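# Place the bench rod into the salt-spray cabinet notches

## Task

Pick up the white rod resting on the bench and set it crosswise over the salt-spray cabinet's chamber, next to the two rods already there, with each of its ends seated in a notch of the rails; keep the fog collector upright throughout, and release the rod once it is in place.

## Robot and tools

Robot: two arms, left_arm and right_arm, each with six joints (waist, shoulder, elbow, wrist pitch, wrist yaw, wrist roll) and a two-finger gripper. Four cameras: cam_high and cam_low (504x504 pixels), cam_left_wrist and cam_right_wrist (616x616).

Scene frame: origin on the table surface midway between the arms, +x out over the table, +z up, left_arm on the +y side. The names left and right do not refer to image sides. Positions are in metres, orientations are quaternions in w,x,y,z order. Printed hand positions may be somewhat wrong, more so when an arm is stretched far.

Gripper geometry: fingers point along the gripper's +z axis and close along its y axis. The reported end-effector point sits between the pads, roughly 1 cm short of the fingertips.

Tool execute_actions, argument actions: a list holding zero or one item. Empty list = just read the state, nothing commanded. An item with rows (and optional steps, 1 to 15, default 15) is a motion; each control step lasts 1/30 s, row k is used on step k, and the final row repeats if steps exceed the row count. An item with only steps (up to 300) is a wait counted from the previous result; thinking time eats into it. Optional pictures (true/false) decides whether camera images come back; by default they do. A rejected call sends nothing at all.

Each row is one flat list of exactly 14 numbers, each between -1 and 1, always covering both arms: left_arm waist, shoulder, elbow, wrist pitch, wrist yaw, wrist roll, opening, then the same seven for right_arm. The six joint numbers are offsets, in joint space, from that arm's joint angles as last printed in a result (before any such printout exists in the scene, and for later calls inside one reply, they count from where the arm is when the action begins). They do not accumulate from row to row. Scale: 1.0 equals 1.202 rad for waist, 1.258 shoulder, 1.238 elbow, 2.073 wrist pitch, 2.022 wrist yaw and wrist roll. Joint ranges in rad: waist -2.618..3.054, shoulder 0.000..3.142, elbow 0.000..3.142, wrist pitch -1.571..1.571, wrist yaw -1.571..1.571, wrist roll -2.094..2.094; real ends may differ by up to 0.036 rad. Asking for more than 0.036 rad beyond an end gets the call refused; smaller overshoots are clipped and may produce a 'joint sent to its limit' line (which can refer to an earlier action). Absence of that line proves nothing. The opening number is absolute, not an offset: +1 fully open, -1 closed.

Motion behaviour: joints are speed limited; each step's target stays within a lead of the measured angle (0.202 rad waist, 0.258 shoulder, 0.238 elbow, 0.573 wrist pitch, 0.522 wrist yaw and roll), and if targets would move a gripper more than 70 mm from where it is, all of that arm's targets are pulled back. The robot keeps heading for the last row sent while you think or wait, until everything nearly stops or a step is HELD. Sending zeros is not a pause: it pulls the arm back to the reference angles. Arms can droop under zero offsets, so in the first call of a reply send offsets that restore the desired angles, zeros in later calls, and increase the aim if a joint stays short.

Result lines: the state line gives each gripper's position and quaternion. 'Joint positions' and 'Joint velocities' list, per arm, the six joints (rad, rad/s) then the pad gap (m, m/s; 0.094 m when fully open). grip_measured is the finger opening on the command scale; each gripper may be offset by about 1 mm. 'joint command not followed' means a clearance check altered or stopped joint targets on some steps; the rest of the row still ran. HELD marks steps where all or part of your row was not applied. MOTOR HOT appears from 75 °C; at 90 °C that arm halts for 10 s, at 100 °C it goes limp and drops; both are OVER-TEMPERATURE FAULT lines. Holding loads heats motors, even while you think.

Gripping: to hold the rod, keep commanding an opening below grip_measured; about 0.03 lower is firm, less is gentler. Pads push up to roughly 50-62 N, less on thin parts, with a brief spike on contact. Brief external tugs on the held rod or nudges to loose objects may occur.

Tool zoom_image: camera (one of the four names) and region [x0, y0, x1, y1] in that camera's pixels, top-left origin, at most 504x504; it enlarges part of the latest image.

Tool finished_scene: scene (integer, the current scene's number). Replying without any tool call also ends things.

Avoid: dropping or knocking anything off the table, toppling the fog collector, letting the arms collide or press on each other, slamming or shoving objects hard, and overheating motors by holding the rod longer than needed. Smooth, efficient motions are preferred.

Each tool is called after "Request:" by a JSON object that holds its "api" and its "payload", one argument or row to a line.

## Session

Request:
{"api": "execute_actions", "payload": {
  "actions": []
}}

Scene clock: 0.00 s of 4800.00 s.
left_arm: end_effector_position=(+0.3457, +0.1366, +0.1694) grip_measured=+1.000 end_effector_quat_wxyz=(+0.090, +0.790, +0.603, -0.069) | right_arm: end_effector_position=(+0.5182, -0.2010, +0.2118) grip_measured=+1.000 end_effector_quat_wxyz=(+0.256, +0.254, +0.806, +0.469)
Joint positions: left_arm=[-0.305  1.985  1.954 -1.434  0.201  1.347  0.094] | right_arm=[ 0.27   1.701  1.236 -0.073 -0.575  1.063  0.094]
Joint velocities: left_arm=[ 0.002 -0.022 -0.017  0.022  0.022  0.022  0.   ] | right_arm=[-0.002 -0.017  0.002 -0.051 -0.051 -0.007  0.   ]
Motor temperatures (°C, as the motors report them): left_arm=[19 22 20 22 22 19] | right_arm=[21 21 22 23 21 21]

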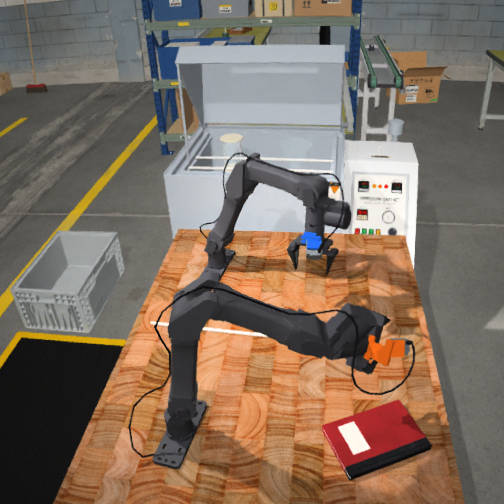

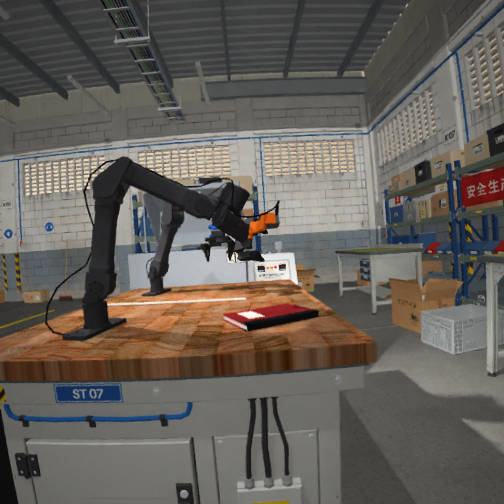

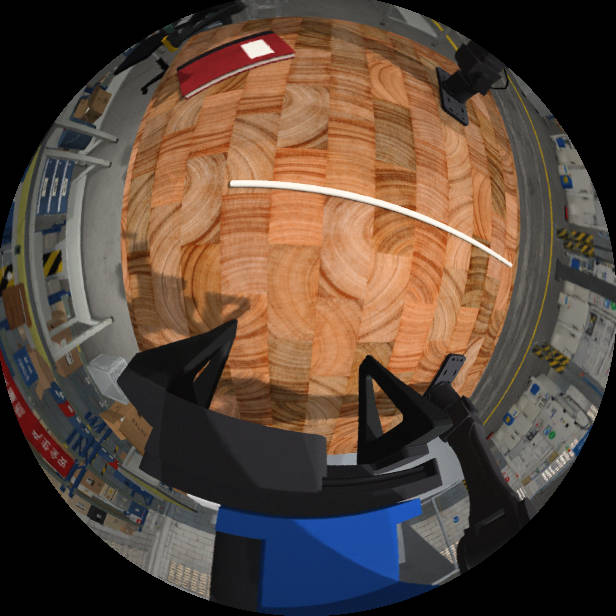

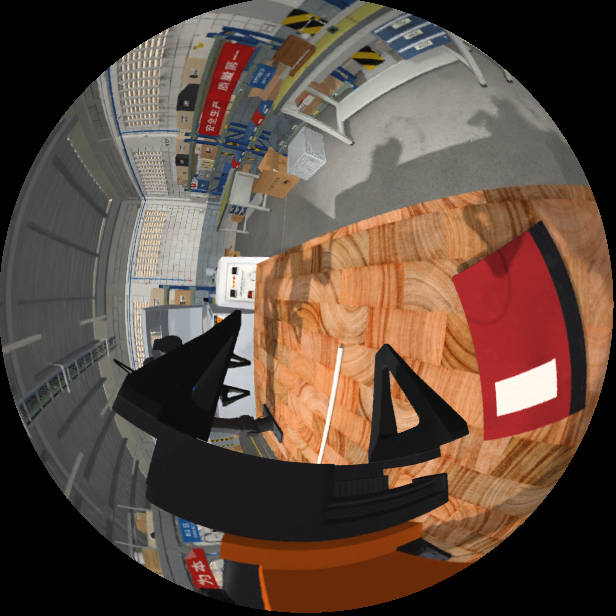

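Request:
{"api": "execute_actions", "payload": {
  "actions": []
}}

Request:
{"api": "execute_actions", "payload": {
  "actions": [
    {"rows":[[0,0,0,0,0,0,1,0,-0.3,0,0,0,0,1],[0,0,0,0,0,0,1,0,-0.3,0,0,0,0,1],[0,0,0,0,0,0,1,0,-0.3,0,0,0,0,1],[0,0,0,0,0,0,1,0,-0.3,0,0,0,0,1],[0,0,0,0,0,0,1,0,-0.3,0,0,0,0,1],[-0.6,-0.155,-0.33,0.06,-0.1,0.3,1,-0.84,-0.59,-0.35,0,0,0,1]]}
  ],
  "pictures": false
}}

Request:
{"api": "execute_actions", "payload": {
  "actions": [
    {"steps":60}
  ]
}}

Scene clock: 3.17 s of 4800.00 s.
left_arm: end_effector_position=(+0.3457, +0.1366, +0.1694) grip_measured=+1.000 end_effector_quat_wxyz=(+0.090, +0.790, +0.603, -0.069) | right_arm: end_effector_position=(+0.5182, -0.2010, +0.2118) grip_measured=+1.000 end_effector_quat_wxyz=(+0.256, +0.254, +0.806, +0.469)
Joint positions: left_arm=[-0.305  1.985  1.954 -1.434  0.201  1.347  0.094] | right_arm=[ 0.27   1.701  1.236 -0.073 -0.575  1.063  0.094]
Joint velocities: left_arm=[ 0.012 -0.022 -0.012 -0.022 -0.051 -0.037  0.   ] | right_arm=[-0.002 -0.002  0.002 -0.051 -0.081 -0.007  0.   ]
Motor temperatures (°C, as the motors report them): left_arm=[19 23 21 22 22 19] | right_arm=[21 22 23 24 21 21]
Steps of this call (steps 1 to 90: nothing new was sent; then 0.17 s passed at rest). Readings (joint positions):
1: left_arm=[-0.305 1.985 1.954 -1.434 0.201 1.347] | right_arm=[0.270 1.701 1.236 -0.073 -0.575 1.063]
2: left_arm=[-0.305 1.985 1.954 -1.434 0.201 1.347] | right_arm=[0.270 1.701 1.236 -0.073 -0.575 1.063]
4: left_arm=[-0.305 1.985 1.954 -1.434 0.201 1.347] | right_arm=[0.270 1.701 1.236 -0.073 -0.575 1.063]
8: left_arm=[-0.305 1.985 1.954 -1.434 0.201 1.347] | right_arm=[0.270 1.701 1.236 -0.073 -0.575 1.063]
90: the state above

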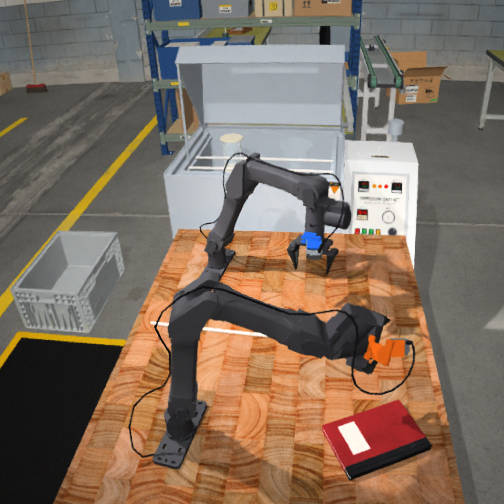

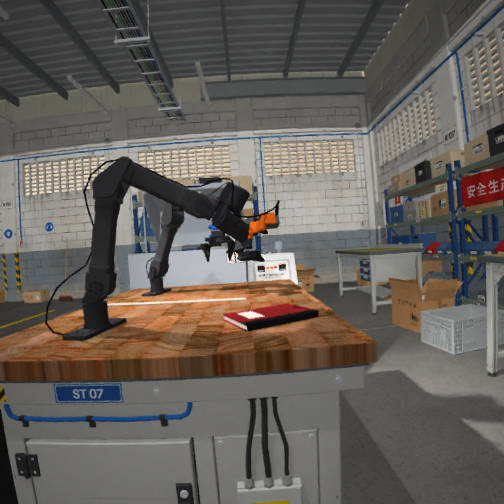

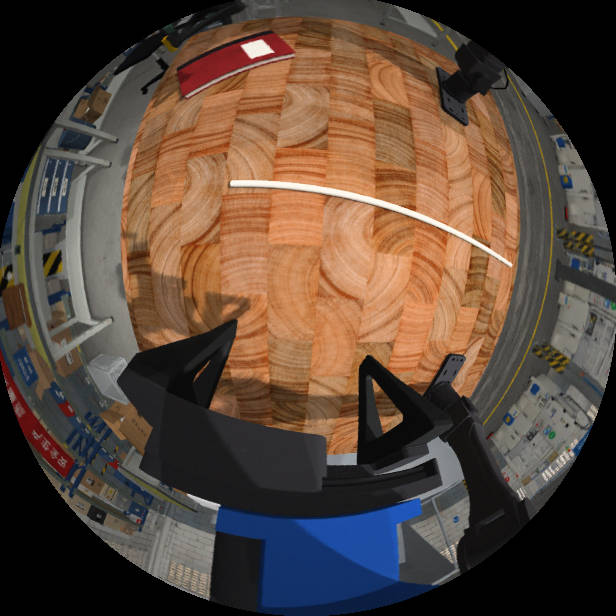

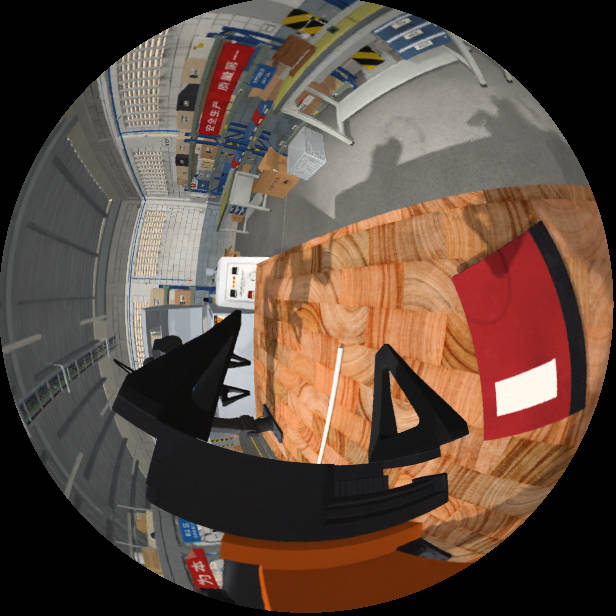

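Scene clock: 3.67 s of 4800.00 s.
left_arm: end_effector_position=(+0.1608, +0.0532, +0.1254) grip_measured=+1.000 end_effector_quat_wxyz=(+0.006, +0.996, +0.088, -0.005) | right_arm: end_effector_position=(+0.3880, -0.4224, +0.3088) grip_measured=+1.000 end_effector_quat_wxyz=(+0.507, +0.394, +0.662, +0.387)
Joint positions: left_arm=[-0.918  1.804  1.558 -1.317  0.014  1.872  0.094] | right_arm=[-0.324  0.968  0.814 -0.071 -0.579  1.063  0.094]
Joint velocities: left_arm=[-2.02  -0.002  0.017  0.183 -0.081  0.462  0.   ] | right_arm=[-2.137 -0.281 -0.002  0.095  0.022  0.037  0.   ]
Motor temperatures (°C, as the motors report them): left_arm=[19 23 21 22 22 19] | right_arm=[21 22 23 24 21 21]
Steps of this call (steps 1 to 15: all 15 steps of this action). Readings (joint positions):
1: left_arm=[-0.305 1.985 1.954 -1.434 0.201 1.347] | right_arm=[0.270 1.688 1.234 -0.075 -0.573 1.063]
2: left_arm=[-0.305 1.985 1.954 -1.434 0.200 1.347] | right_arm=[0.270 1.665 1.225 -0.085 -0.573 1.063]
4: left_arm=[-0.305 1.985 1.954 -1.434 0.199 1.347] | right_arm=[0.270 1.597 1.218 -0.098 -0.573 1.063]
8: left_arm=[-0.410 1.864 1.746 -1.339 0.086 1.600] | right_arm=[0.174 1.361 1.081 -0.050 -0.584 1.063]
15: the state above

Scene clock: 5.67 s of 4800.00 s.
left_arm: end_effector_position=(+0.1301, +0.0370, +0.1255) grip_measured=+1.000 end_effector_quat_wxyz=(+0.007, +1.000, -0.005, +0.005) | right_arm: end_effector_position=(+0.3309, -0.5576, +0.3098) grip_measured=+1.000 end_effector_quat_wxyz=(+0.581, +0.523, +0.563, +0.268)
Joint positions: left_arm=[-1.031  1.804  1.558 -1.308 -0.003  1.946  0.094] | right_arm=[-0.739  0.964  0.811 -0.064 -0.563  1.063  0.094]
Joint velocities: left_arm=[-0.017 -0.027 -0.002 -0.051  0.007 -0.007  0.   ] | right_arm=[ 0.002  0.007 -0.017  0.022 -0.022 -0.066  0.   ]
Motor temperatures (°C, as the motors report them): left_arm=[19 23 21 22 22 19] | right_arm=[21 22 23 24 21 21]
Steps of this call (steps 1 to 30: the robot went on to your last target; steps 31 to 60: nothing new was sent). Readings (joint positions):
1: left_arm=[-0.981 1.804 1.558 -1.311 0.015 1.887] | right_arm=[-0.399 0.964 0.814 -0.065 -0.579 1.063]
2: left_arm=[-1.029 1.804 1.558 -1.308 0.018 1.899] | right_arm=[-0.474 0.964 0.814 -0.064 -0.578 1.063]
4: left_arm=[-1.066 1.804 1.558 -1.308 0.021 1.917] | right_arm=[-0.622 0.964 0.811 -0.064 -0.575 1.063]
8: left_arm=[-1.041 1.804 1.558 -1.308 0.008 1.934] | right_arm=[-0.739 0.964 0.811 -0.064 -0.562 1.063]
60: the state above
All arms were judged still, so your last target was given up. Only a new action makes them travel on or press farther. Fingers that are still opening or closing keep moving.

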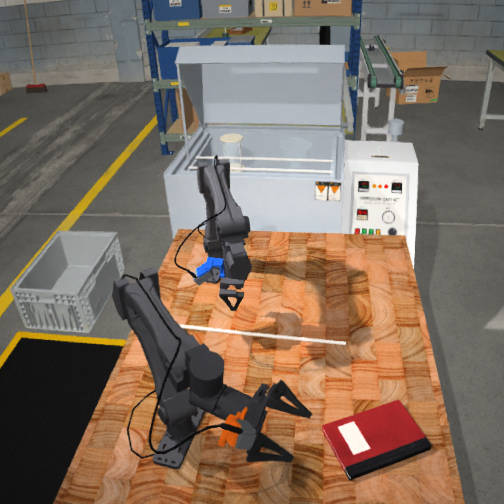

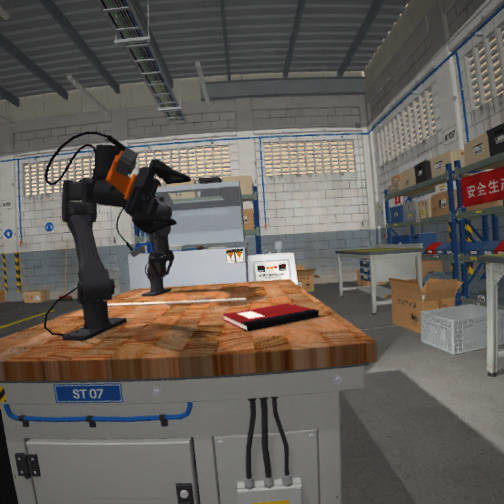

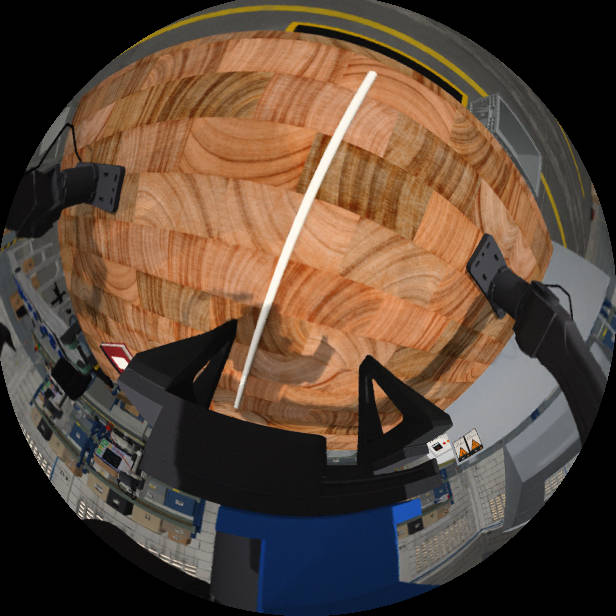

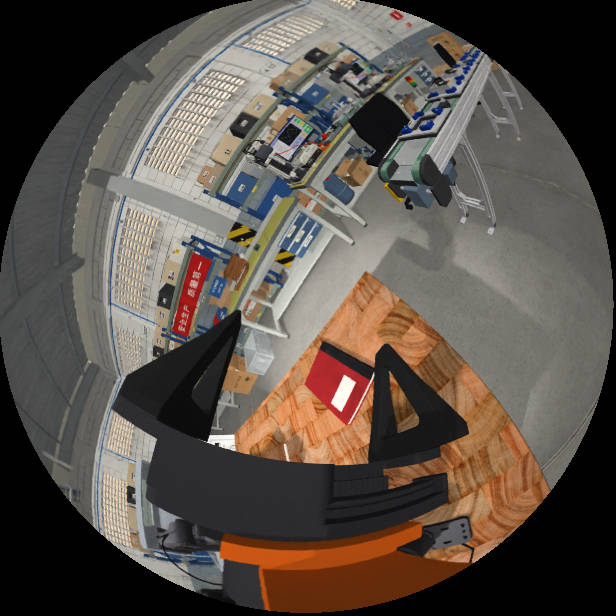

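Request:
{"api": "execute_actions", "payload": {
  "actions": [
    {"rows":[[0.01,0.03,0,0.02,0,0.03,1,0,0,0,0,0,0,1],[0.02,0.06,0,0.04,0,0.05,1,0,0,0,0,0,0,1],[0.03,0.09,0.01,0.05,0,0.07,1,0,0,0,0,0,0,1],[0.035,0.125,0.015,0.068,0,0.073,1,0,0,0,0,0,0,1]]}
  ]
}}

Scene clock: 7.33 s of 4800.00 s.
left_arm: end_effector_position=(+0.1552, +0.0132, +0.0698) grip_measured=+1.000 end_effector_quat_wxyz=(-0.009, +0.999, -0.052, +0.001) | right_arm: end_effector_position=(+0.3309, -0.5576, +0.3098) grip_measured=+1.000 end_effector_quat_wxyz=(+0.581, +0.523, +0.563, +0.268)
Joint positions: left_arm=[-0.993  1.976  1.565 -1.174 -0.009  2.078  0.094] | right_arm=[-0.739  0.964  0.811 -0.064 -0.563  1.063  0.094]
Joint velocities: left_arm=[ 0.007  0.012 -0.002  0.022  0.051  0.066  0.   ] | right_arm=[-0.007 -0.012  0.012  0.066 -0.11  -0.037  0.   ]
Motor temperatures (°C, as the motors report them): left_arm=[19 23 21 22 22 19] | right_arm=[21 22 23 24 21 21]
Steps of this call (steps 1 to 35: nothing new was sent; steps 36 to 50: all 15 steps of this action). Readings (joint positions):
36: left_arm=[-1.031 1.806 1.558 -1.305 -0.004 1.954] | right_arm=[-0.739 0.964 0.811 -0.064 -0.563 1.063]
37: left_arm=[-1.030 1.812 1.558 -1.295 -0.004 1.970] | right_arm=[-0.739 0.964 0.811 -0.064 -0.563 1.063]
39: left_arm=[-1.019 1.851 1.562 -1.266 -0.004 2.009] | right_arm=[-0.739 0.964 0.811 -0.064 -0.563 1.063]
43: left_arm=[-0.996 1.959 1.565 -1.200 -0.007 2.053] | right_arm=[-0.739 0.964 0.811 -0.064 -0.563 1.063]
50: the state above

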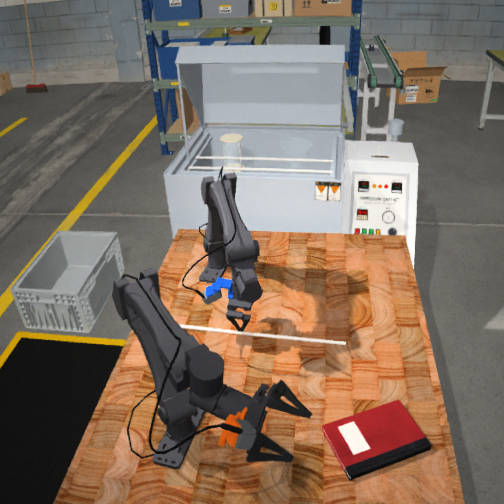

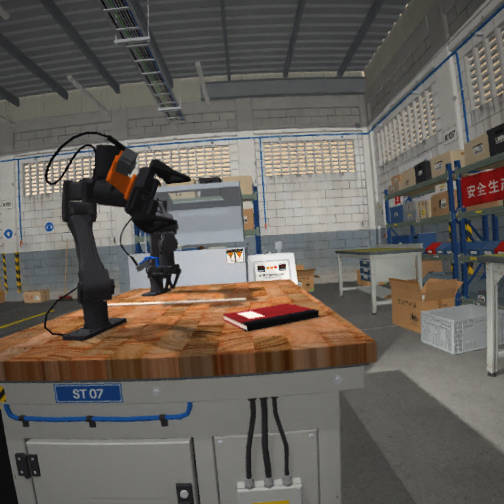

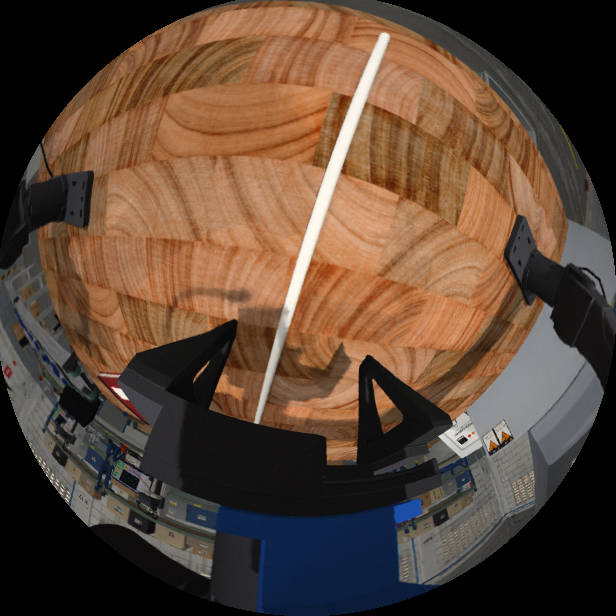

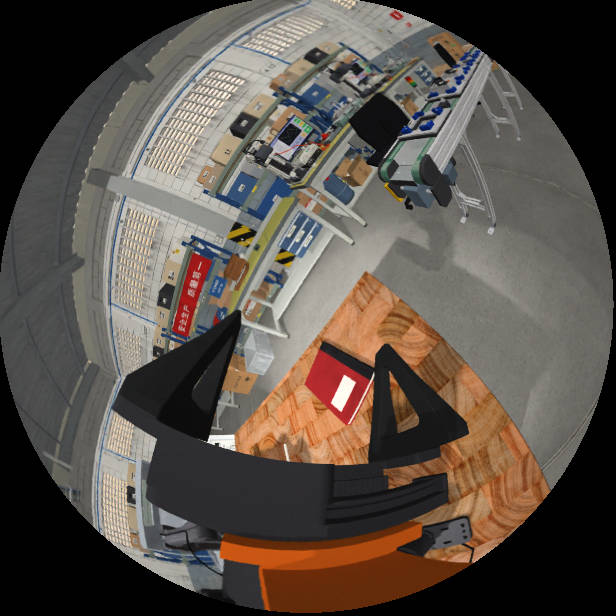

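Request:
{"api": "execute_actions", "payload": {
  "actions": [
    {"rows":[[0,0.01,0,0.02,0,0,1,0,0,0,0,0,0,1],[0,0.02,-0.01,0.04,0,0,1,0,0,0,0,0,0,1],[0,0.03,-0.02,0.055,0,0,1,0,0,0,0,0,0,1],[0,0.045,-0.03,0.07,0,0,1,0,0,0,0,0,0,1],[0,0.062,-0.045,0.08,0,0.007,0.2,0,0,0,0,0,0,1]]}
  ]
}}

Scene clock: 8.30 s of 4800.00 s.
left_arm: end_effector_position=(+0.1631, -0.0041, +0.0307) grip_measured=+0.202 end_effector_quat_wxyz=(+0.005, +0.998, -0.055, +0.009) | right_arm: end_effector_position=(+0.3309, -0.5576, +0.3098) grip_measured=+1.000 end_effector_quat_wxyz=(+0.581, +0.523, +0.563, +0.268)
Joint positions: left_arm=[-0.993  2.054  1.519 -1.02  -0.012  2.084  0.056] | right_arm=[-0.739  0.964  0.811 -0.064 -0.563  1.063  0.094]
Joint velocities: left_arm=[-0.017  0.002  0.002  0.066 -0.037 -0.066  0.001] | right_arm=[-0.002  0.002 -0.007 -0.007 -0.051 -0.081  0.   ]
Motor temperatures (°C, as the motors report them): left_arm=[19 24 21 22 22 19] | right_arm=[21 22 23 25 21 21]
Steps of this call (steps 1 to 14: the robot went on to your last target; steps 15 to 29: all 15 steps of this action). Readings (joint positions):
15: left_arm=[-0.993 1.976 1.565 -1.166 -0.010 2.084] | right_arm=[-0.739 0.964 0.811 -0.064 -0.563 1.063]
16: left_arm=[-0.993 1.977 1.565 -1.157 -0.010 2.084] | right_arm=[-0.739 0.964 0.811 -0.064 -0.563 1.063]
18: left_arm=[-0.993 1.985 1.565 -1.122 -0.010 2.084] | right_arm=[-0.739 0.964 0.811 -0.064 -0.563 1.063]
22: left_arm=[-0.993 2.028 1.539 -1.047 -0.011 2.084] | right_arm=[-0.739 0.964 0.811 -0.064 -0.563 1.063]
29: the state above

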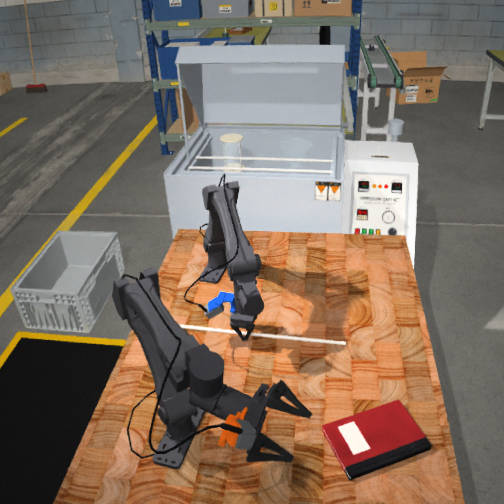

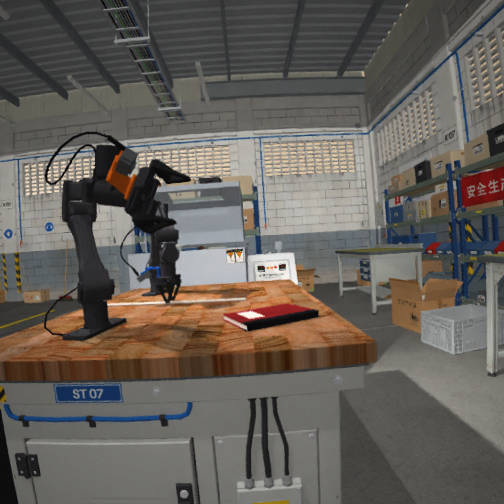

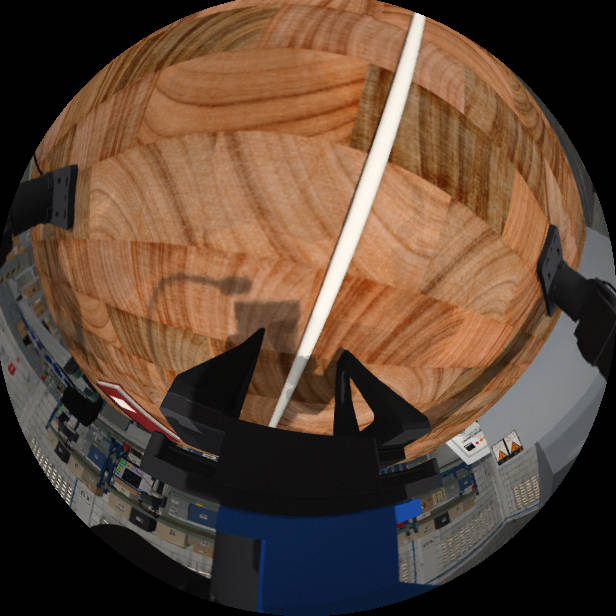

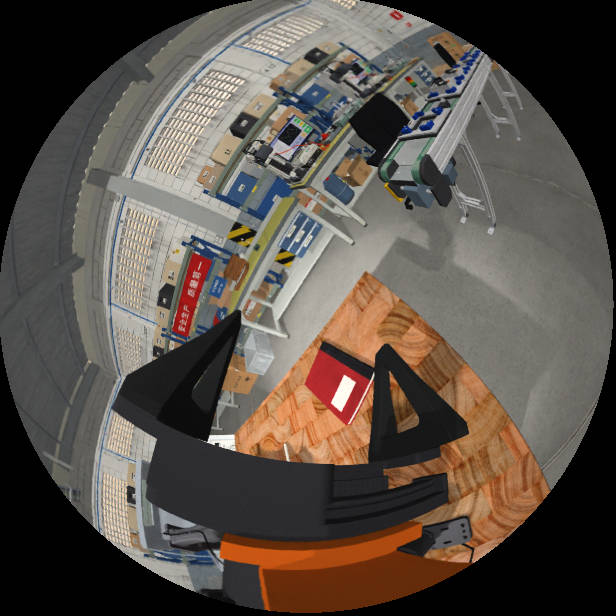

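Request:
{"api": "execute_actions", "payload": {
  "actions": [
    {"rows":[[0.02,0.012,-0.015,0.015,0,0,0.1,0,0,0,0,0,0,1],[0.02,0.012,-0.015,0.015,0,0,0,0,0,0,0,0,0,1],[0.02,0.012,-0.015,0.015,0,0,-0.1,0,0,0,0,0,0,1],[0.02,0.012,-0.015,0.015,0,0,-0.2,0,0,0,0,0,0,1],[0.02,0.012,-0.015,0.015,0,0,-0.3,0,0,0,0,0,0,1],[0.02,0.012,-0.015,0.015,0,0,-0.4,0,0,0,0,0,0,1]]}
  ],
  "pictures": false
}}

Request:
{"api": "execute_actions", "payload": {
  "actions": [
    {"rows":[[0,0,0,0,0,0,-0.55,0,0,0,0,0,0,1],[0,0,0,0,0,0,-0.65,0,0,0,0,0,0,1],[0,0,0,0,0,0,-0.72,0,0,0,0,0,0,1],[0,0,0,0,0,0,-0.78,0,0,0,0,0,0,1],[0,0,0,0,0,0,-0.87,0,0,0,0,0,0,1]]}
  ]
}}

Scene clock: 9.53 s of 4800.00 s.
left_arm: end_effector_position=(+0.1724, -0.0076, +0.0309) grip_measured=-0.398 end_effector_quat_wxyz=(+0.016, +0.999, -0.046, +0.017) | right_arm: end_effector_position=(+0.3309, -0.5576, +0.3098) grip_measured=+1.000 end_effector_quat_wxyz=(+0.581, +0.523, +0.563, +0.268)
Joint positions: left_arm=[-0.976  2.054  1.519 -0.992 -0.015  2.084  0.028] | right_arm=[-0.739  0.964  0.811 -0.064 -0.563  1.063  0.094]
Joint velocities: left_arm=[ 0.002  0.007 -0.002  0.037 -0.022  0.007 -0.   ] | right_arm=[-0.002 -0.017 -0.007  0.007 -0.037  0.007  0.   ]
Motor temperatures (°C, as the motors report them): left_arm=[19 24 21 22 22 19] | right_arm=[21 22 23 25 21 21]
Steps of this call (steps 1 to 15: the robot went on to your last target; steps 16 to 22: nothing new was sent; steps 23 to 37: all 15 steps of this action). Readings (joint positions):
23: left_arm=[-0.992 2.054 1.519 -1.009 -0.012 2.084] | right_arm=[-0.739 0.964 0.811 -0.064 -0.563 1.063]
24: left_arm=[-0.990 2.054 1.519 -1.005 -0.012 2.084] | right_arm=[-0.739 0.964 0.811 -0.064 -0.563 1.063]
26: left_arm=[-0.983 2.054 1.519 -1.000 -0.013 2.084] | right_arm=[-0.739 0.964 0.811 -0.064 -0.563 1.063]
30: left_arm=[-0.976 2.054 1.519 -0.994 -0.015 2.084] | right_arm=[-0.739 0.964 0.811 -0.064 -0.563 1.063]
37: the state above

Scene clock: 10.03 s of 4800.00 s.
left_arm: end_effector_position=(+0.1726, -0.0067, +0.0313) grip_measured=-0.868 end_effector_quat_wxyz=(+0.015, +0.999, -0.046, +0.017) | right_arm: end_effector_position=(+0.3309, -0.5576, +0.3098) grip_measured=+1.000 end_effector_quat_wxyz=(+0.581, +0.523, +0.563, +0.268)
Joint positions: left_arm=[-0.976  2.053  1.519 -0.995 -0.018  2.084  0.006] | right_arm=[-0.739  0.964  0.811 -0.064 -0.563  1.063  0.094]
Joint velocities: left_arm=[-0.012 -0.007  0.022  0.037 -0.007  0.037  0.001] | right_arm=[ 0.002  0.002 -0.002 -0.051 -0.051 -0.125  0.   ]
Motor temperatures (°C, as the motors report them): left_arm=[19 24 21 22 22 19] | right_arm=[21 22 23 25 21 21]
Steps of this call (steps 1 to 15: all 15 steps of this action). Readings (joint positions):
1: left_arm=[-0.976 2.054 1.519 -0.992 -0.015 2.084] | right_arm=[-0.739 0.964 0.811 -0.064 -0.563 1.063]
2: left_arm=[-0.976 2.054 1.519 -0.992 -0.015 2.084] | right_arm=[-0.739 0.964 0.811 -0.064 -0.563 1.063]
4: left_arm=[-0.976 2.054 1.519 -0.994 -0.017 2.084] | right_arm=[-0.739 0.964 0.811 -0.064 -0.563 1.063]
8: left_arm=[-0.976 2.053 1.519 -0.995 -0.018 2.084] | right_arm=[-0.739 0.964 0.811 -0.064 -0.563 1.063]
15: the state above

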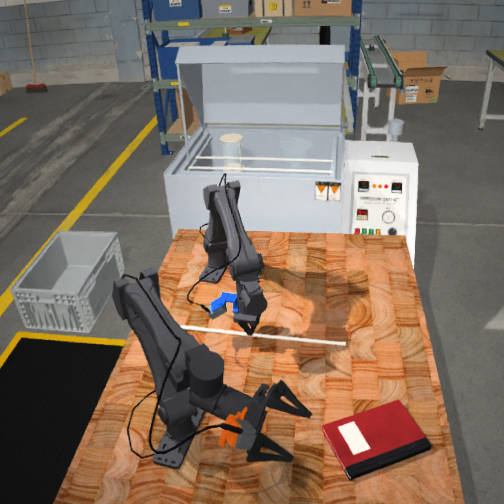

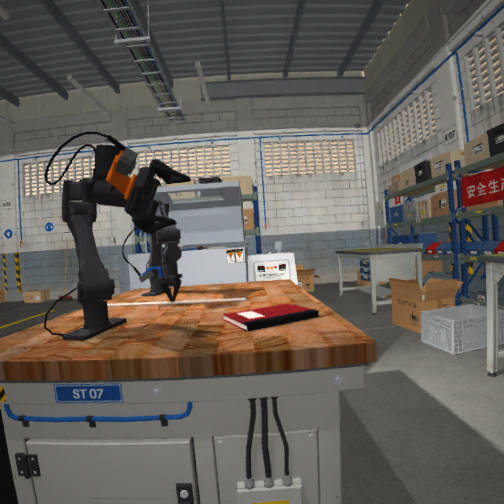

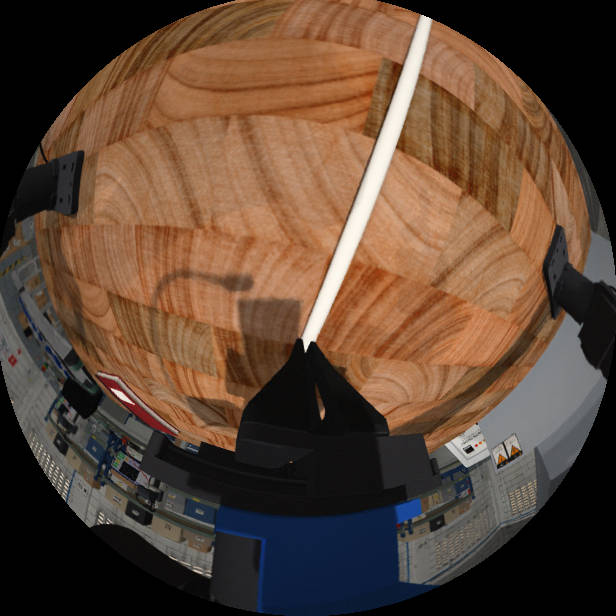

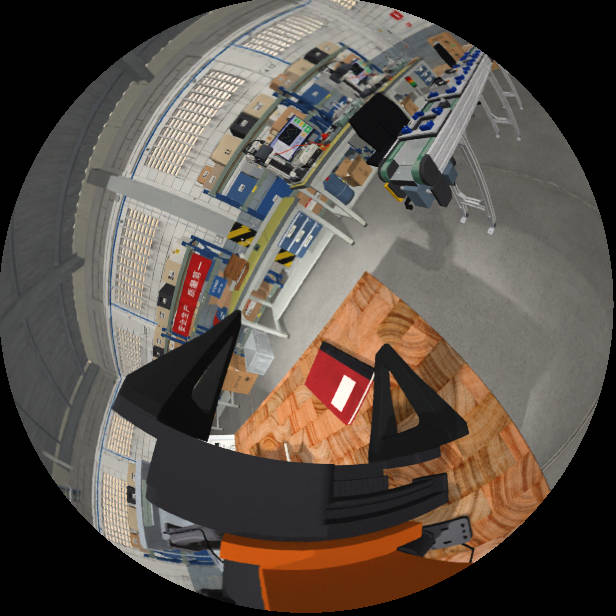

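Not low enough.

Request:
{"api": "execute_actions", "payload": {
  "actions": [
    {"rows":[[0,0,0,0,0,0,-0.3,0,0,0,0,0,0,1],[0,0,0,0,0,0,-0.3,0,0,0,0,0,0,1],[0,0,0,0,0,0,-0.3,0,0,0,0,0,0,1],[0,0,0,0,0,0,-0.3,0,0,0,0,0,0,1],[0,0.025,-0.028,0.008,0,0,-0.3,0,0,0,0,0,0,1]]}
  ],
  "pictures": false
}}

Request:
{"api": "execute_actions", "payload": {
  "actions": [
    {"rows":[[0,0,0,0,0,0,-0.5,0,0,0,0,0,0,1],[0,0,0,0,0,0,-0.6,0,0,0,0,0,0,1],[0,0,0,0,0,0,-0.7,0,0,0,0,0,0,1],[0,0,0,0,0,0,-0.78,0,0,0,0,0,0,1],[0,0,0,0,0,0,-0.87,0,0,0,0,0,0,1]]}
  ],
  "pictures": false
}}

Scene clock: 11.50 s of 4800.00 s.
left_arm: end_effector_position=(+0.1725, -0.0028, +0.0222) grip_measured=-0.302 end_effector_quat_wxyz=(+0.004, +0.999, -0.047, +0.017) | right_arm: end_effector_position=(+0.3309, -0.5576, +0.3098) grip_measured=+1.000 end_effector_quat_wxyz=(+0.581, +0.523, +0.563, +0.268)
Joint positions: left_arm=[-0.976  2.068  1.505 -0.986 -0.026  2.084  0.033] | right_arm=[-0.739  0.964  0.811 -0.064 -0.563  1.063  0.094]
Joint velocities: left_arm=[-0.002 -0.037  0.007  0.022 -0.081 -0.081 -0.001] | right_arm=[-0.002  0.017  0.007  0.007 -0.066  0.007  0.   ]
Motor temperatures (°C, as the motors report them): left_arm=[19 24 21 22 22 19] | right_arm=[21 22 23 25 21 21]
Steps of this call (steps 1 to 15: the robot went on to your last target; steps 16 to 29: nothing new was sent; steps 30 to 44: all 15 steps of this action). Readings (joint positions):
30: left_arm=[-0.976 2.053 1.519 -0.995 -0.018 2.084] | right_arm=[-0.739 0.964 0.811 -0.064 -0.563 1.063]
31: left_arm=[-0.976 2.053 1.519 -0.995 -0.018 2.084] | right_arm=[-0.739 0.964 0.811 -0.064 -0.563 1.063]
33: left_arm=[-0.976 2.053 1.519 -0.995 -0.019 2.084] | right_arm=[-0.739 0.964 0.811 -0.064 -0.563 1.063]
37: left_arm=[-0.976 2.053 1.512 -0.993 -0.026 2.084] | right_arm=[-0.739 0.964 0.811 -0.064 -0.563 1.063]
44: the state above

Scene clock: 12.00 s of 4800.00 s.
left_arm: end_effector_position=(+0.1733, -0.0036, +0.0223) grip_measured=-0.827 end_effector_quat_wxyz=(+0.005, +0.999, -0.046, +0.019) | right_arm: end_effector_position=(+0.3309, -0.5576, +0.3098) grip_measured=+1.000 end_effector_quat_wxyz=(+0.581, +0.523, +0.563, +0.268)
Joint positions: left_arm=[-0.976  2.068  1.505 -0.981 -0.029  2.084  0.008] | right_arm=[-0.739  0.964  0.811 -0.064 -0.563  1.063  0.094]
Joint velocities: left_arm=[ 0.002  0.012  0.002 -0.051  0.007 -0.037 -0.   ] | right_arm=[-0.002 -0.007 -0.002  0.037  0.007 -0.037  0.   ]
Motor temperatures (°C, as the motors report them): left_arm=[19 24 21 22 22 19] | right_arm=[21 22 23 25 21 21]
Steps of this call (steps 1 to 15: all 15 steps of this action). Readings (joint positions):
1: left_arm=[-0.976 2.068 1.505 -0.985 -0.027 2.084] | right_arm=[-0.739 0.964 0.811 -0.064 -0.563 1.063]
2: left_arm=[-0.976 2.068 1.505 -0.983 -0.027 2.084] | right_arm=[-0.739 0.964 0.811 -0.064 -0.563 1.063]
4: left_arm=[-0.976 2.068 1.505 -0.982 -0.027 2.084] | right_arm=[-0.739 0.964 0.811 -0.064 -0.563 1.063]
8: left_arm=[-0.976 2.068 1.505 -0.981 -0.029 2.084] | right_arm=[-0.739 0.964 0.811 -0.064 -0.563 1.063]
15: the state above

Request:
{"api": "execute_actions", "payload": {
  "actions": [
    {"rows":[[0,-0.02,0,0,0,0,-0.87,0,0,0,0,0,0,1],[0,-0.04,0.01,-0.01,0,0,-0.87,0,0,0,0,0,0,1],[0,-0.06,0.02,-0.02,0,0,-0.87,0,0,0,0,0,0,1],[0,-0.08,0.03,-0.04,0,0,-0.87,0,0,0,0,0,0,1],[0,-0.1,0.04,-0.06,0,0,-0.87,0,0,0,0,0,0,1],[0,-0.125,0.05,-0.08,0,0,-0.87,0,0,0,0,0,0,1],[0.02,-0.15,0.06,-0.1,0,0,-0.87,0,0,0,0,0,0,1],[0.05,-0.175,0.07,-0.12,0,0,-0.87,0,0,0,0,0,0,1],[0.08,-0.2,0.08,-0.14,0,0,-0.87,0,0,0,0,0,0,1],[0.12,-0.225,0.09,-0.16,0,-0.02,-0.87,0,0,0,0,0,0,1],[0.16,-0.25,0.1,-0.18,0,-0.04,-0.87,0,0,0,0,0,0,1],[0.2,-0.275,0.11,-0.19,0,-0.06,-0.87,0,0,0,0,0,0,1],[0.24,-0.3,0.12,-0.2,0,-0.08,-0.87,0,0,0,0,0,0,1],[0.28,-0.32,0.13,-0.21,0,-0.1,-0.87,0,0,0,0,0,0,1],[0.32,-0.34,0.14,-0.22,0.01,-0.12,-0.87,0,0,0,0,0,0,1]]}
  ],
  "pictures": false
}}

Request:
{"api": "execute_actions", "payload": {
  "actions": [
    {"rows":[[0.08,-0.04,0.02,-0.02,0,-0.04,-0.87,0,0,0,0,0,0,1],[0.12,-0.05,0.03,-0.03,0,-0.05,-0.87,0,0,0,0,0,0,1],[0.16,-0.06,0.04,-0.04,0,-0.06,-0.87,0,0,0,0,0,0,1],[0.2,-0.08,0.05,-0.04,0,-0.07,-0.87,0,0,0,0,0,0,1],[0.24,-0.1,0.06,-0.04,0,-0.08,-0.87,0,0,0,0,0,0,1],[0.28,-0.12,0.07,-0.04,0,-0.09,-0.87,0,0,0,0,0,0,1],[0.32,-0.14,0.08,-0.04,0,-0.1,-0.87,0,0,0,0,0,0,1],[0.36,-0.16,0.09,-0.04,0,-0.11,-0.87,0,0,0,0,0,0,1],[0.4,-0.18,0.1,-0.04,0,-0.12,-0.87,0,0,0,0,0,0,1],[0.44,-0.19,0.11,-0.04,0,-0.13,-0.87,0,0,0,0,0,0,1],[0.48,-0.19,0.11,-0.04,0,-0.14,-0.87,0,0,0,0,0,0,1],[0.52,-0.19,0.11,-0.04,0,-0.15,-0.87,0,0,0,0,0,0,1],[0.56,-0.19,0.11,-0.04,0,-0.16,-0.87,0,0,0,0,0,0,1]]}
  ]
}}

Scene clock: 19.57 s of 4800.00 s.
left_arm: end_effector_position=(+0.2378, +0.0714, +0.1704) grip_measured=-0.827 end_effector_quat_wxyz=(+0.082, +0.987, +0.124, +0.064) | right_arm: end_effector_position=(+0.3309, -0.5576, +0.3098) grip_measured=+1.000 end_effector_quat_wxyz=(+0.581, +0.523, +0.563, +0.268)
Joint positions: left_arm=[-0.724  1.729  1.624 -1.26  -0.024  1.994  0.008] | right_arm=[-0.739  0.964  0.811 -0.064 -0.563  1.063  0.094]
Joint velocities: left_arm=[ 1.502 -0.75   0.344 -0.637  0.037 -0.637 -0.001] | right_arm=[-0.002 -0.002 -0.007  0.022 -0.081  0.007  0.   ]
Motor temperatures (°C, as the motors report them): left_arm=[19 25 22 22 22 19] | right_arm=[21 22 24 26 21 21]
Steps of this call (steps 1 to 15: the robot went on to your last target; steps 16 to 90: nothing new was sent; then 4.07 s passed at rest; steps 91 to 105: all 15 steps of this action). Readings (joint positions):
91: left_arm=[-0.976 2.068 1.505 -0.981 -0.029 2.084] | right_arm=[-0.739 0.964 0.811 -0.064 -0.563 1.063]
92: left_arm=[-0.976 2.066 1.505 -0.982 -0.029 2.084] | right_arm=[-0.739 0.964 0.811 -0.064 -0.563 1.063]
94: left_arm=[-0.976 2.048 1.505 -0.992 -0.031 2.084] | right_arm=[-0.739 0.964 0.811 -0.064 -0.563 1.063]
98: left_arm=[-0.970 1.950 1.528 -1.086 -0.031 2.084] | right_arm=[-0.739 0.964 0.811 -0.064 -0.563 1.063]
105: the state above

Scene clock: 20.07 s of 4800.00 s.
left_arm: end_effector_position=(+0.3439, +0.2809, +0.2852) grip_measured=-0.827 end_effector_quat_wxyz=(+0.171, +0.802, +0.541, +0.189) | right_arm: end_effector_position=(+0.3309, -0.5576, +0.3098) grip_measured=+1.000 end_effector_quat_wxyz=(+0.581, +0.523, +0.563, +0.268)
Joint positions: left_arm=[-0.058  1.492  1.746 -1.312 -0.044  1.733  0.008] | right_arm=[-0.739  0.964  0.811 -0.064 -0.563  1.063  0.094]
Joint velocities: left_arm=[ 0.647 -0.164  0.076 -0.007 -0.212 -0.388 -0.002] | right_arm=[-0.007 -0.012 -0.002  0.022  0.037 -0.007  0.   ]
Motor temperatures (°C, as the motors report them): left_arm=[19 25 22 22 22 19] | right_arm=[21 22 24 26 21 21]
Steps of this call (steps 1 to 15: all 15 steps of this action). Readings (joint positions):
1: left_arm=[-0.675 1.705 1.632 -1.270 -0.028 1.978] | right_arm=[-0.739 0.964 0.811 -0.064 -0.563 1.063]
2: left_arm=[-0.631 1.685 1.639 -1.274 -0.032 1.963] | right_arm=[-0.739 0.964 0.811 -0.064 -0.563 1.063]
4: left_arm=[-0.553 1.662 1.653 -1.288 -0.034 1.931] | right_arm=[-0.739 0.964 0.811 -0.064 -0.563 1.063]
8: left_arm=[-0.380 1.611 1.677 -1.306 -0.031 1.860] | right_arm=[-0.739 0.964 0.811 -0.064 -0.563 1.063]
15: the state above

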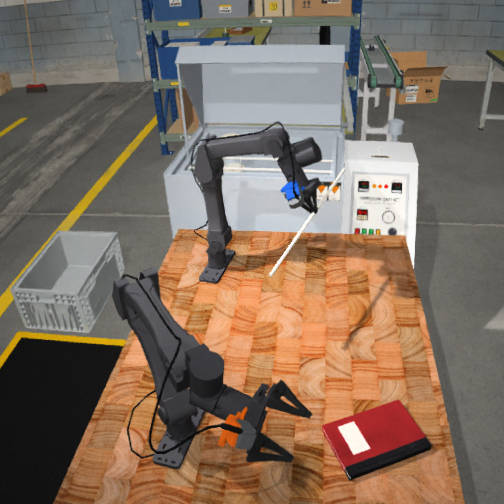

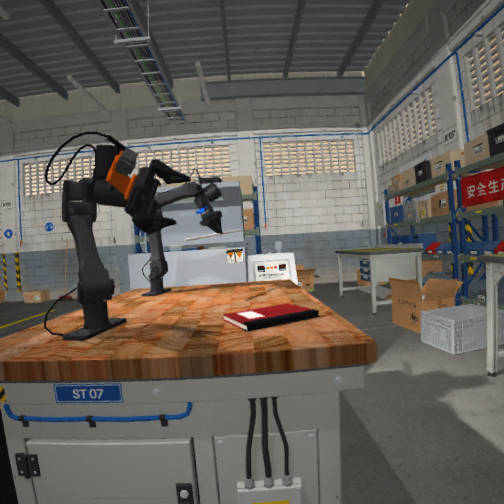

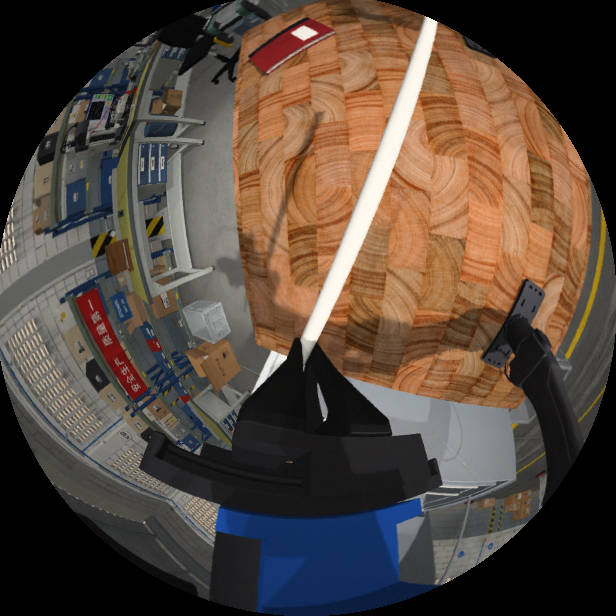

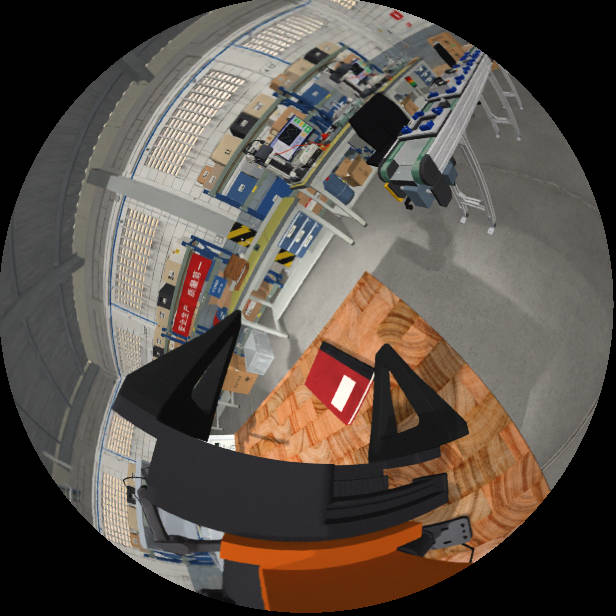

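Request:
{"api": "execute_actions", "payload": {
  "actions": [
    {"rows":[[0.02,-0.01,0.01,-0.03,0,-0.05,-0.87,0,0,0,0,0,0,1],[0.04,-0.02,0.02,-0.05,0,-0.06,-0.87,0,0,0,0,0,0,1],[0.07,-0.03,0.03,-0.07,0,-0.07,-0.87,0,0,0,0,0,0,1],[0.1,-0.045,0.05,-0.09,0,-0.08,-0.87,0,0,0,0,0,0,1],[0.14,-0.045,0.05,-0.09,0,-0.08,-0.87,0,0,0,0,0,0,1],[0.18,-0.045,0.05,-0.09,0,-0.08,-0.87,0,0,0,0,0,0,1],[0.22,-0.045,0.05,-0.09,0,-0.08,-0.87,0,0,0,0,0,0,1],[0.26,-0.045,0.05,-0.09,0,-0.08,-0.87,0,0,0,0,0,0,1],[0.3,-0.045,0.05,-0.09,0,-0.08,-0.87,0,0,0,0,0,0,1],[0.35,-0.045,0.05,-0.09,0,-0.08,-0.87,0,0,0,0,0,0,1],[0.4,-0.045,0.05,-0.09,0,-0.08,-0.87,0,0,0,0,0,0,1],[0.45,-0.045,0.05,-0.09,0,-0.08,-0.87,0,0,0,0,0,0,1],[0.5,-0.045,0.05,-0.09,0,-0.08,-0.87,0,0,0,0,0,0,1],[0.55,-0.045,0.05,-0.09,0,-0.08,-0.87,0,0,0,0,0,0,1],[0.6,-0.045,0.05,-0.09,0,-0.08,-0.87,0,0,0,0,0,0,1]]}
  ],
  "pictures": false
}}

Request:
{"api": "execute_actions", "payload": {
  "actions": [
    {"rows":[[0.12,0,0,0,0,0,-0.87,0,0,0,0,0,0,1],[0.17,0,0,0,0,0,-0.87,0,0,0,0,0,0,1],[0.22,0,0,0,0,0,-0.87,0,0,0,0,0,0,1],[0.27,0,0,0,0,-0.02,-0.87,0,0,0,0,0,0,1],[0.32,0,0,0,0,-0.04,-0.87,0,0,0,0,0,0,1],[0.37,0,0,0,0,-0.06,-0.87,0,0,0,0,0,0,1],[0.42,0,0,0,0,-0.08,-0.87,0,0,0,0,0,0,1],[0.46,0,0,0,-0.01,-0.1,-0.87,0,0,0,0,0,0,1],[0.5,0,0,0,-0.02,-0.12,-0.87,0,0,0,0,0,0,1],[0.54,0,0,0,-0.03,-0.14,-0.87,0,0,0,0,0,0,1],[0.58,0,0,0,-0.04,-0.15,-0.87,0,0,0,0,0,0,1],[0.61,0,0,0,-0.05,-0.16,-0.87,0,0,0,0,0,0,1],[0.64,0,0,0,-0.05,-0.16,-0.87,0,0,0,0,0,0,1]]}
  ],
  "pictures": false
}}

Request:
{"api": "execute_actions", "payload": {
  "actions": [
    {"steps":12}
  ]
}}

Scene clock: 23.00 s of 4800.00 s.
left_arm: end_effector_position=(+0.2881, +0.4744, +0.2896) grip_measured=-0.827 end_effector_quat_wxyz=(+0.098, +0.550, +0.808, +0.189) | right_arm: end_effector_position=(+0.3309, -0.5576, +0.3098) grip_measured=+1.000 end_effector_quat_wxyz=(+0.581, +0.523, +0.563, +0.268)
Joint positions: left_arm=[ 0.558  1.457  1.781 -1.469 -0.047  1.588  0.008] | right_arm=[-0.739  0.964  0.811 -0.064 -0.563  1.063  0.094]
Joint velocities: left_arm=[ 1.712  0.007  0.007 -0.022 -0.022 -0.125 -0.   ] | right_arm=[ 0.002 -0.022  0.002 -0.007  0.022 -0.051  0.   ]
Motor temperatures (°C, as the motors report them): left_arm=[19 25 22 22 22 19] | right_arm=[21 22 24 26 21 21]
Steps of this call (steps 1 to 30: the robot went on to your last target; steps 31 to 73: nothing new was sent; steps 74 to 88: all 15 steps of this action). Readings (joint positions):
74: left_arm=[-0.042 1.489 1.748 -1.335 -0.040 1.678] | right_arm=[-0.739 0.964 0.811 -0.064 -0.563 1.063]
75: left_arm=[-0.040 1.489 1.748 -1.344 -0.040 1.668] | right_arm=[-0.739 0.964 0.811 -0.064 -0.563 1.063]
77: left_arm=[-0.009 1.487 1.751 -1.383 -0.037 1.643] | right_arm=[-0.739 0.964 0.811 -0.064 -0.563 1.063]
81: left_arm=[0.162 1.468 1.773 -1.445 -0.038 1.609] | right_arm=[-0.739 0.964 0.811 -0.064 -0.563 1.063]
88: the state above

Scene clock: 23.50 s of 4800.00 s.
left_arm: end_effector_position=(+0.1120, +0.6399, +0.2911) grip_measured=-0.827 end_effector_quat_wxyz=(+0.007, +0.077, +0.972, +0.222) | right_arm: end_effector_position=(+0.3309, -0.5576, +0.3098) grip_measured=+1.000 end_effector_quat_wxyz=(+0.581, +0.523, +0.563, +0.268)
Joint positions: left_arm=[ 1.318  1.457  1.781 -1.467 -0.134  1.331  0.008] | right_arm=[-0.739  0.964  0.811 -0.064 -0.563  1.063  0.094]
Joint velocities: left_arm=[ 0.476  0.012 -0.002 -0.022 -0.33  -0.432 -0.001] | right_arm=[-0.017 -0.007 -0.002  0.007 -0.022 -0.051  0.   ]
Motor temperatures (°C, as the motors report them): left_arm=[19 25 22 22 22 19] | right_arm=[21 22 24 26 21 21]
Steps of this call (steps 1 to 15: all 15 steps of this action). Readings (joint positions):
1: left_arm=[0.616 1.457 1.781 -1.469 -0.049 1.588] | right_arm=[-0.739 0.964 0.811 -0.064 -0.563 1.063]
2: left_arm=[0.671 1.457 1.781 -1.469 -0.051 1.588] | right_arm=[-0.739 0.964 0.811 -0.064 -0.563 1.063]
4: left_arm=[0.781 1.457 1.781 -1.468 -0.052 1.584] | right_arm=[-0.739 0.964 0.811 -0.064 -0.563 1.063]
8: left_arm=[1.017 1.457 1.781 -1.467 -0.055 1.508] | right_arm=[-0.739 0.964 0.811 -0.064 -0.563 1.063]
15: the state above

Scene clock: 23.90 s of 4800.00 s.
left_arm: end_effector_position=(+0.1227, +0.6446, +0.2807) grip_measured=-0.827 end_effector_quat_wxyz=(+0.030, +0.057, +0.977, +0.205) | right_arm: end_effector_position=(+0.3309, -0.5576, +0.3098) grip_measured=+1.000 end_effector_quat_wxyz=(+0.581, +0.523, +0.563, +0.268)
Joint positions: left_arm=[ 1.318  1.488  1.773 -1.449 -0.09   1.28   0.008] | right_arm=[-0.739  0.964  0.811 -0.064 -0.563  1.063  0.094]
Joint velocities: left_arm=[ 0.007  0.095 -0.095  0.051  0.11   0.007  0.   ] | right_arm=[-0.037 -0.007  0.007 -0.022  0.007  0.037  0.   ]
Motor temperatures (°C, as the motors report them): left_arm=[19 25 22 22 22 19] | right_arm=[21 22 24 26 21 21]
Steps of this call (steps 1 to 12: the robot went on to your last target). Readings (joint positions):
1: left_arm=[1.329 1.457 1.781 -1.467 -0.143 1.319] | right_arm=[-0.739 0.964 0.811 -0.064 -0.563 1.063]
2: left_arm=[1.331 1.457 1.781 -1.467 -0.148 1.310] | right_arm=[-0.739 0.964 0.811 -0.064 -0.563 1.063]
4: left_arm=[1.331 1.457 1.781 -1.467 -0.148 1.298] | right_arm=[-0.739 0.964 0.811 -0.064 -0.563 1.063]
8: left_arm=[1.325 1.468 1.781 -1.463 -0.117 1.285] | right_arm=[-0.739 0.964 0.811 -0.064 -0.563 1.063]
12: the state above

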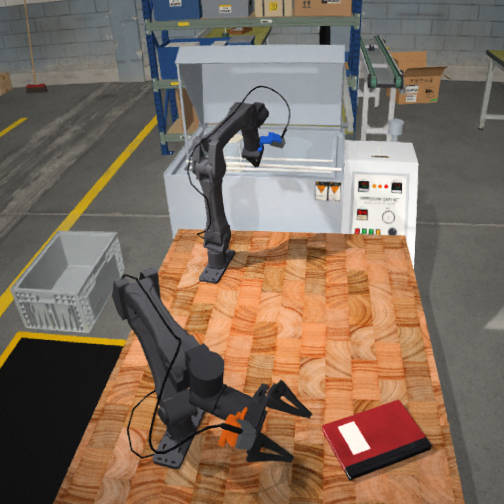

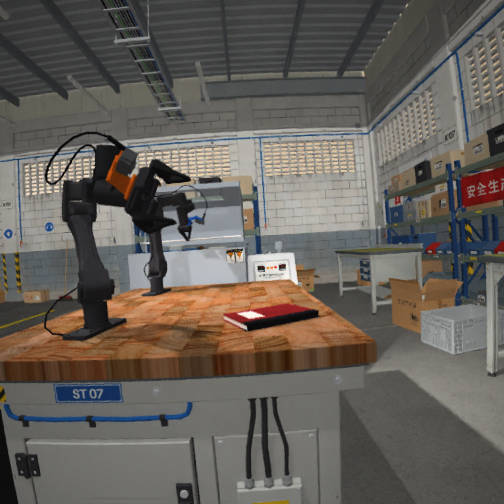

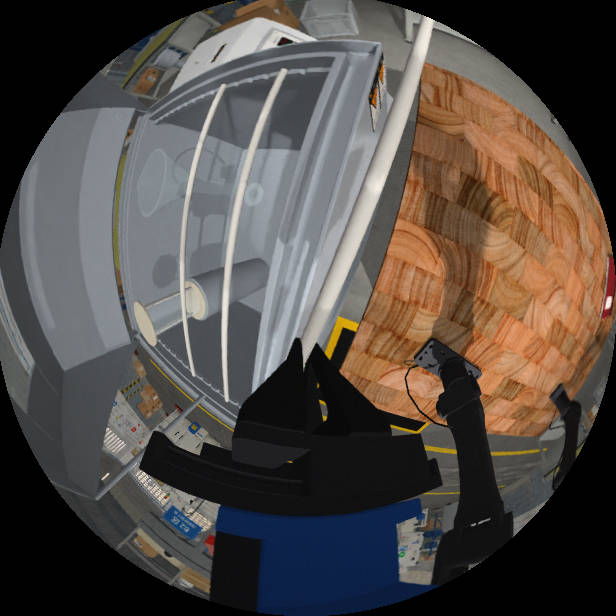

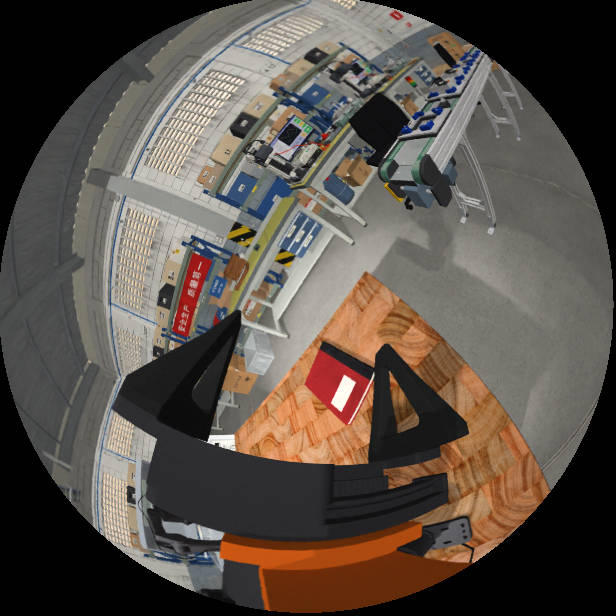

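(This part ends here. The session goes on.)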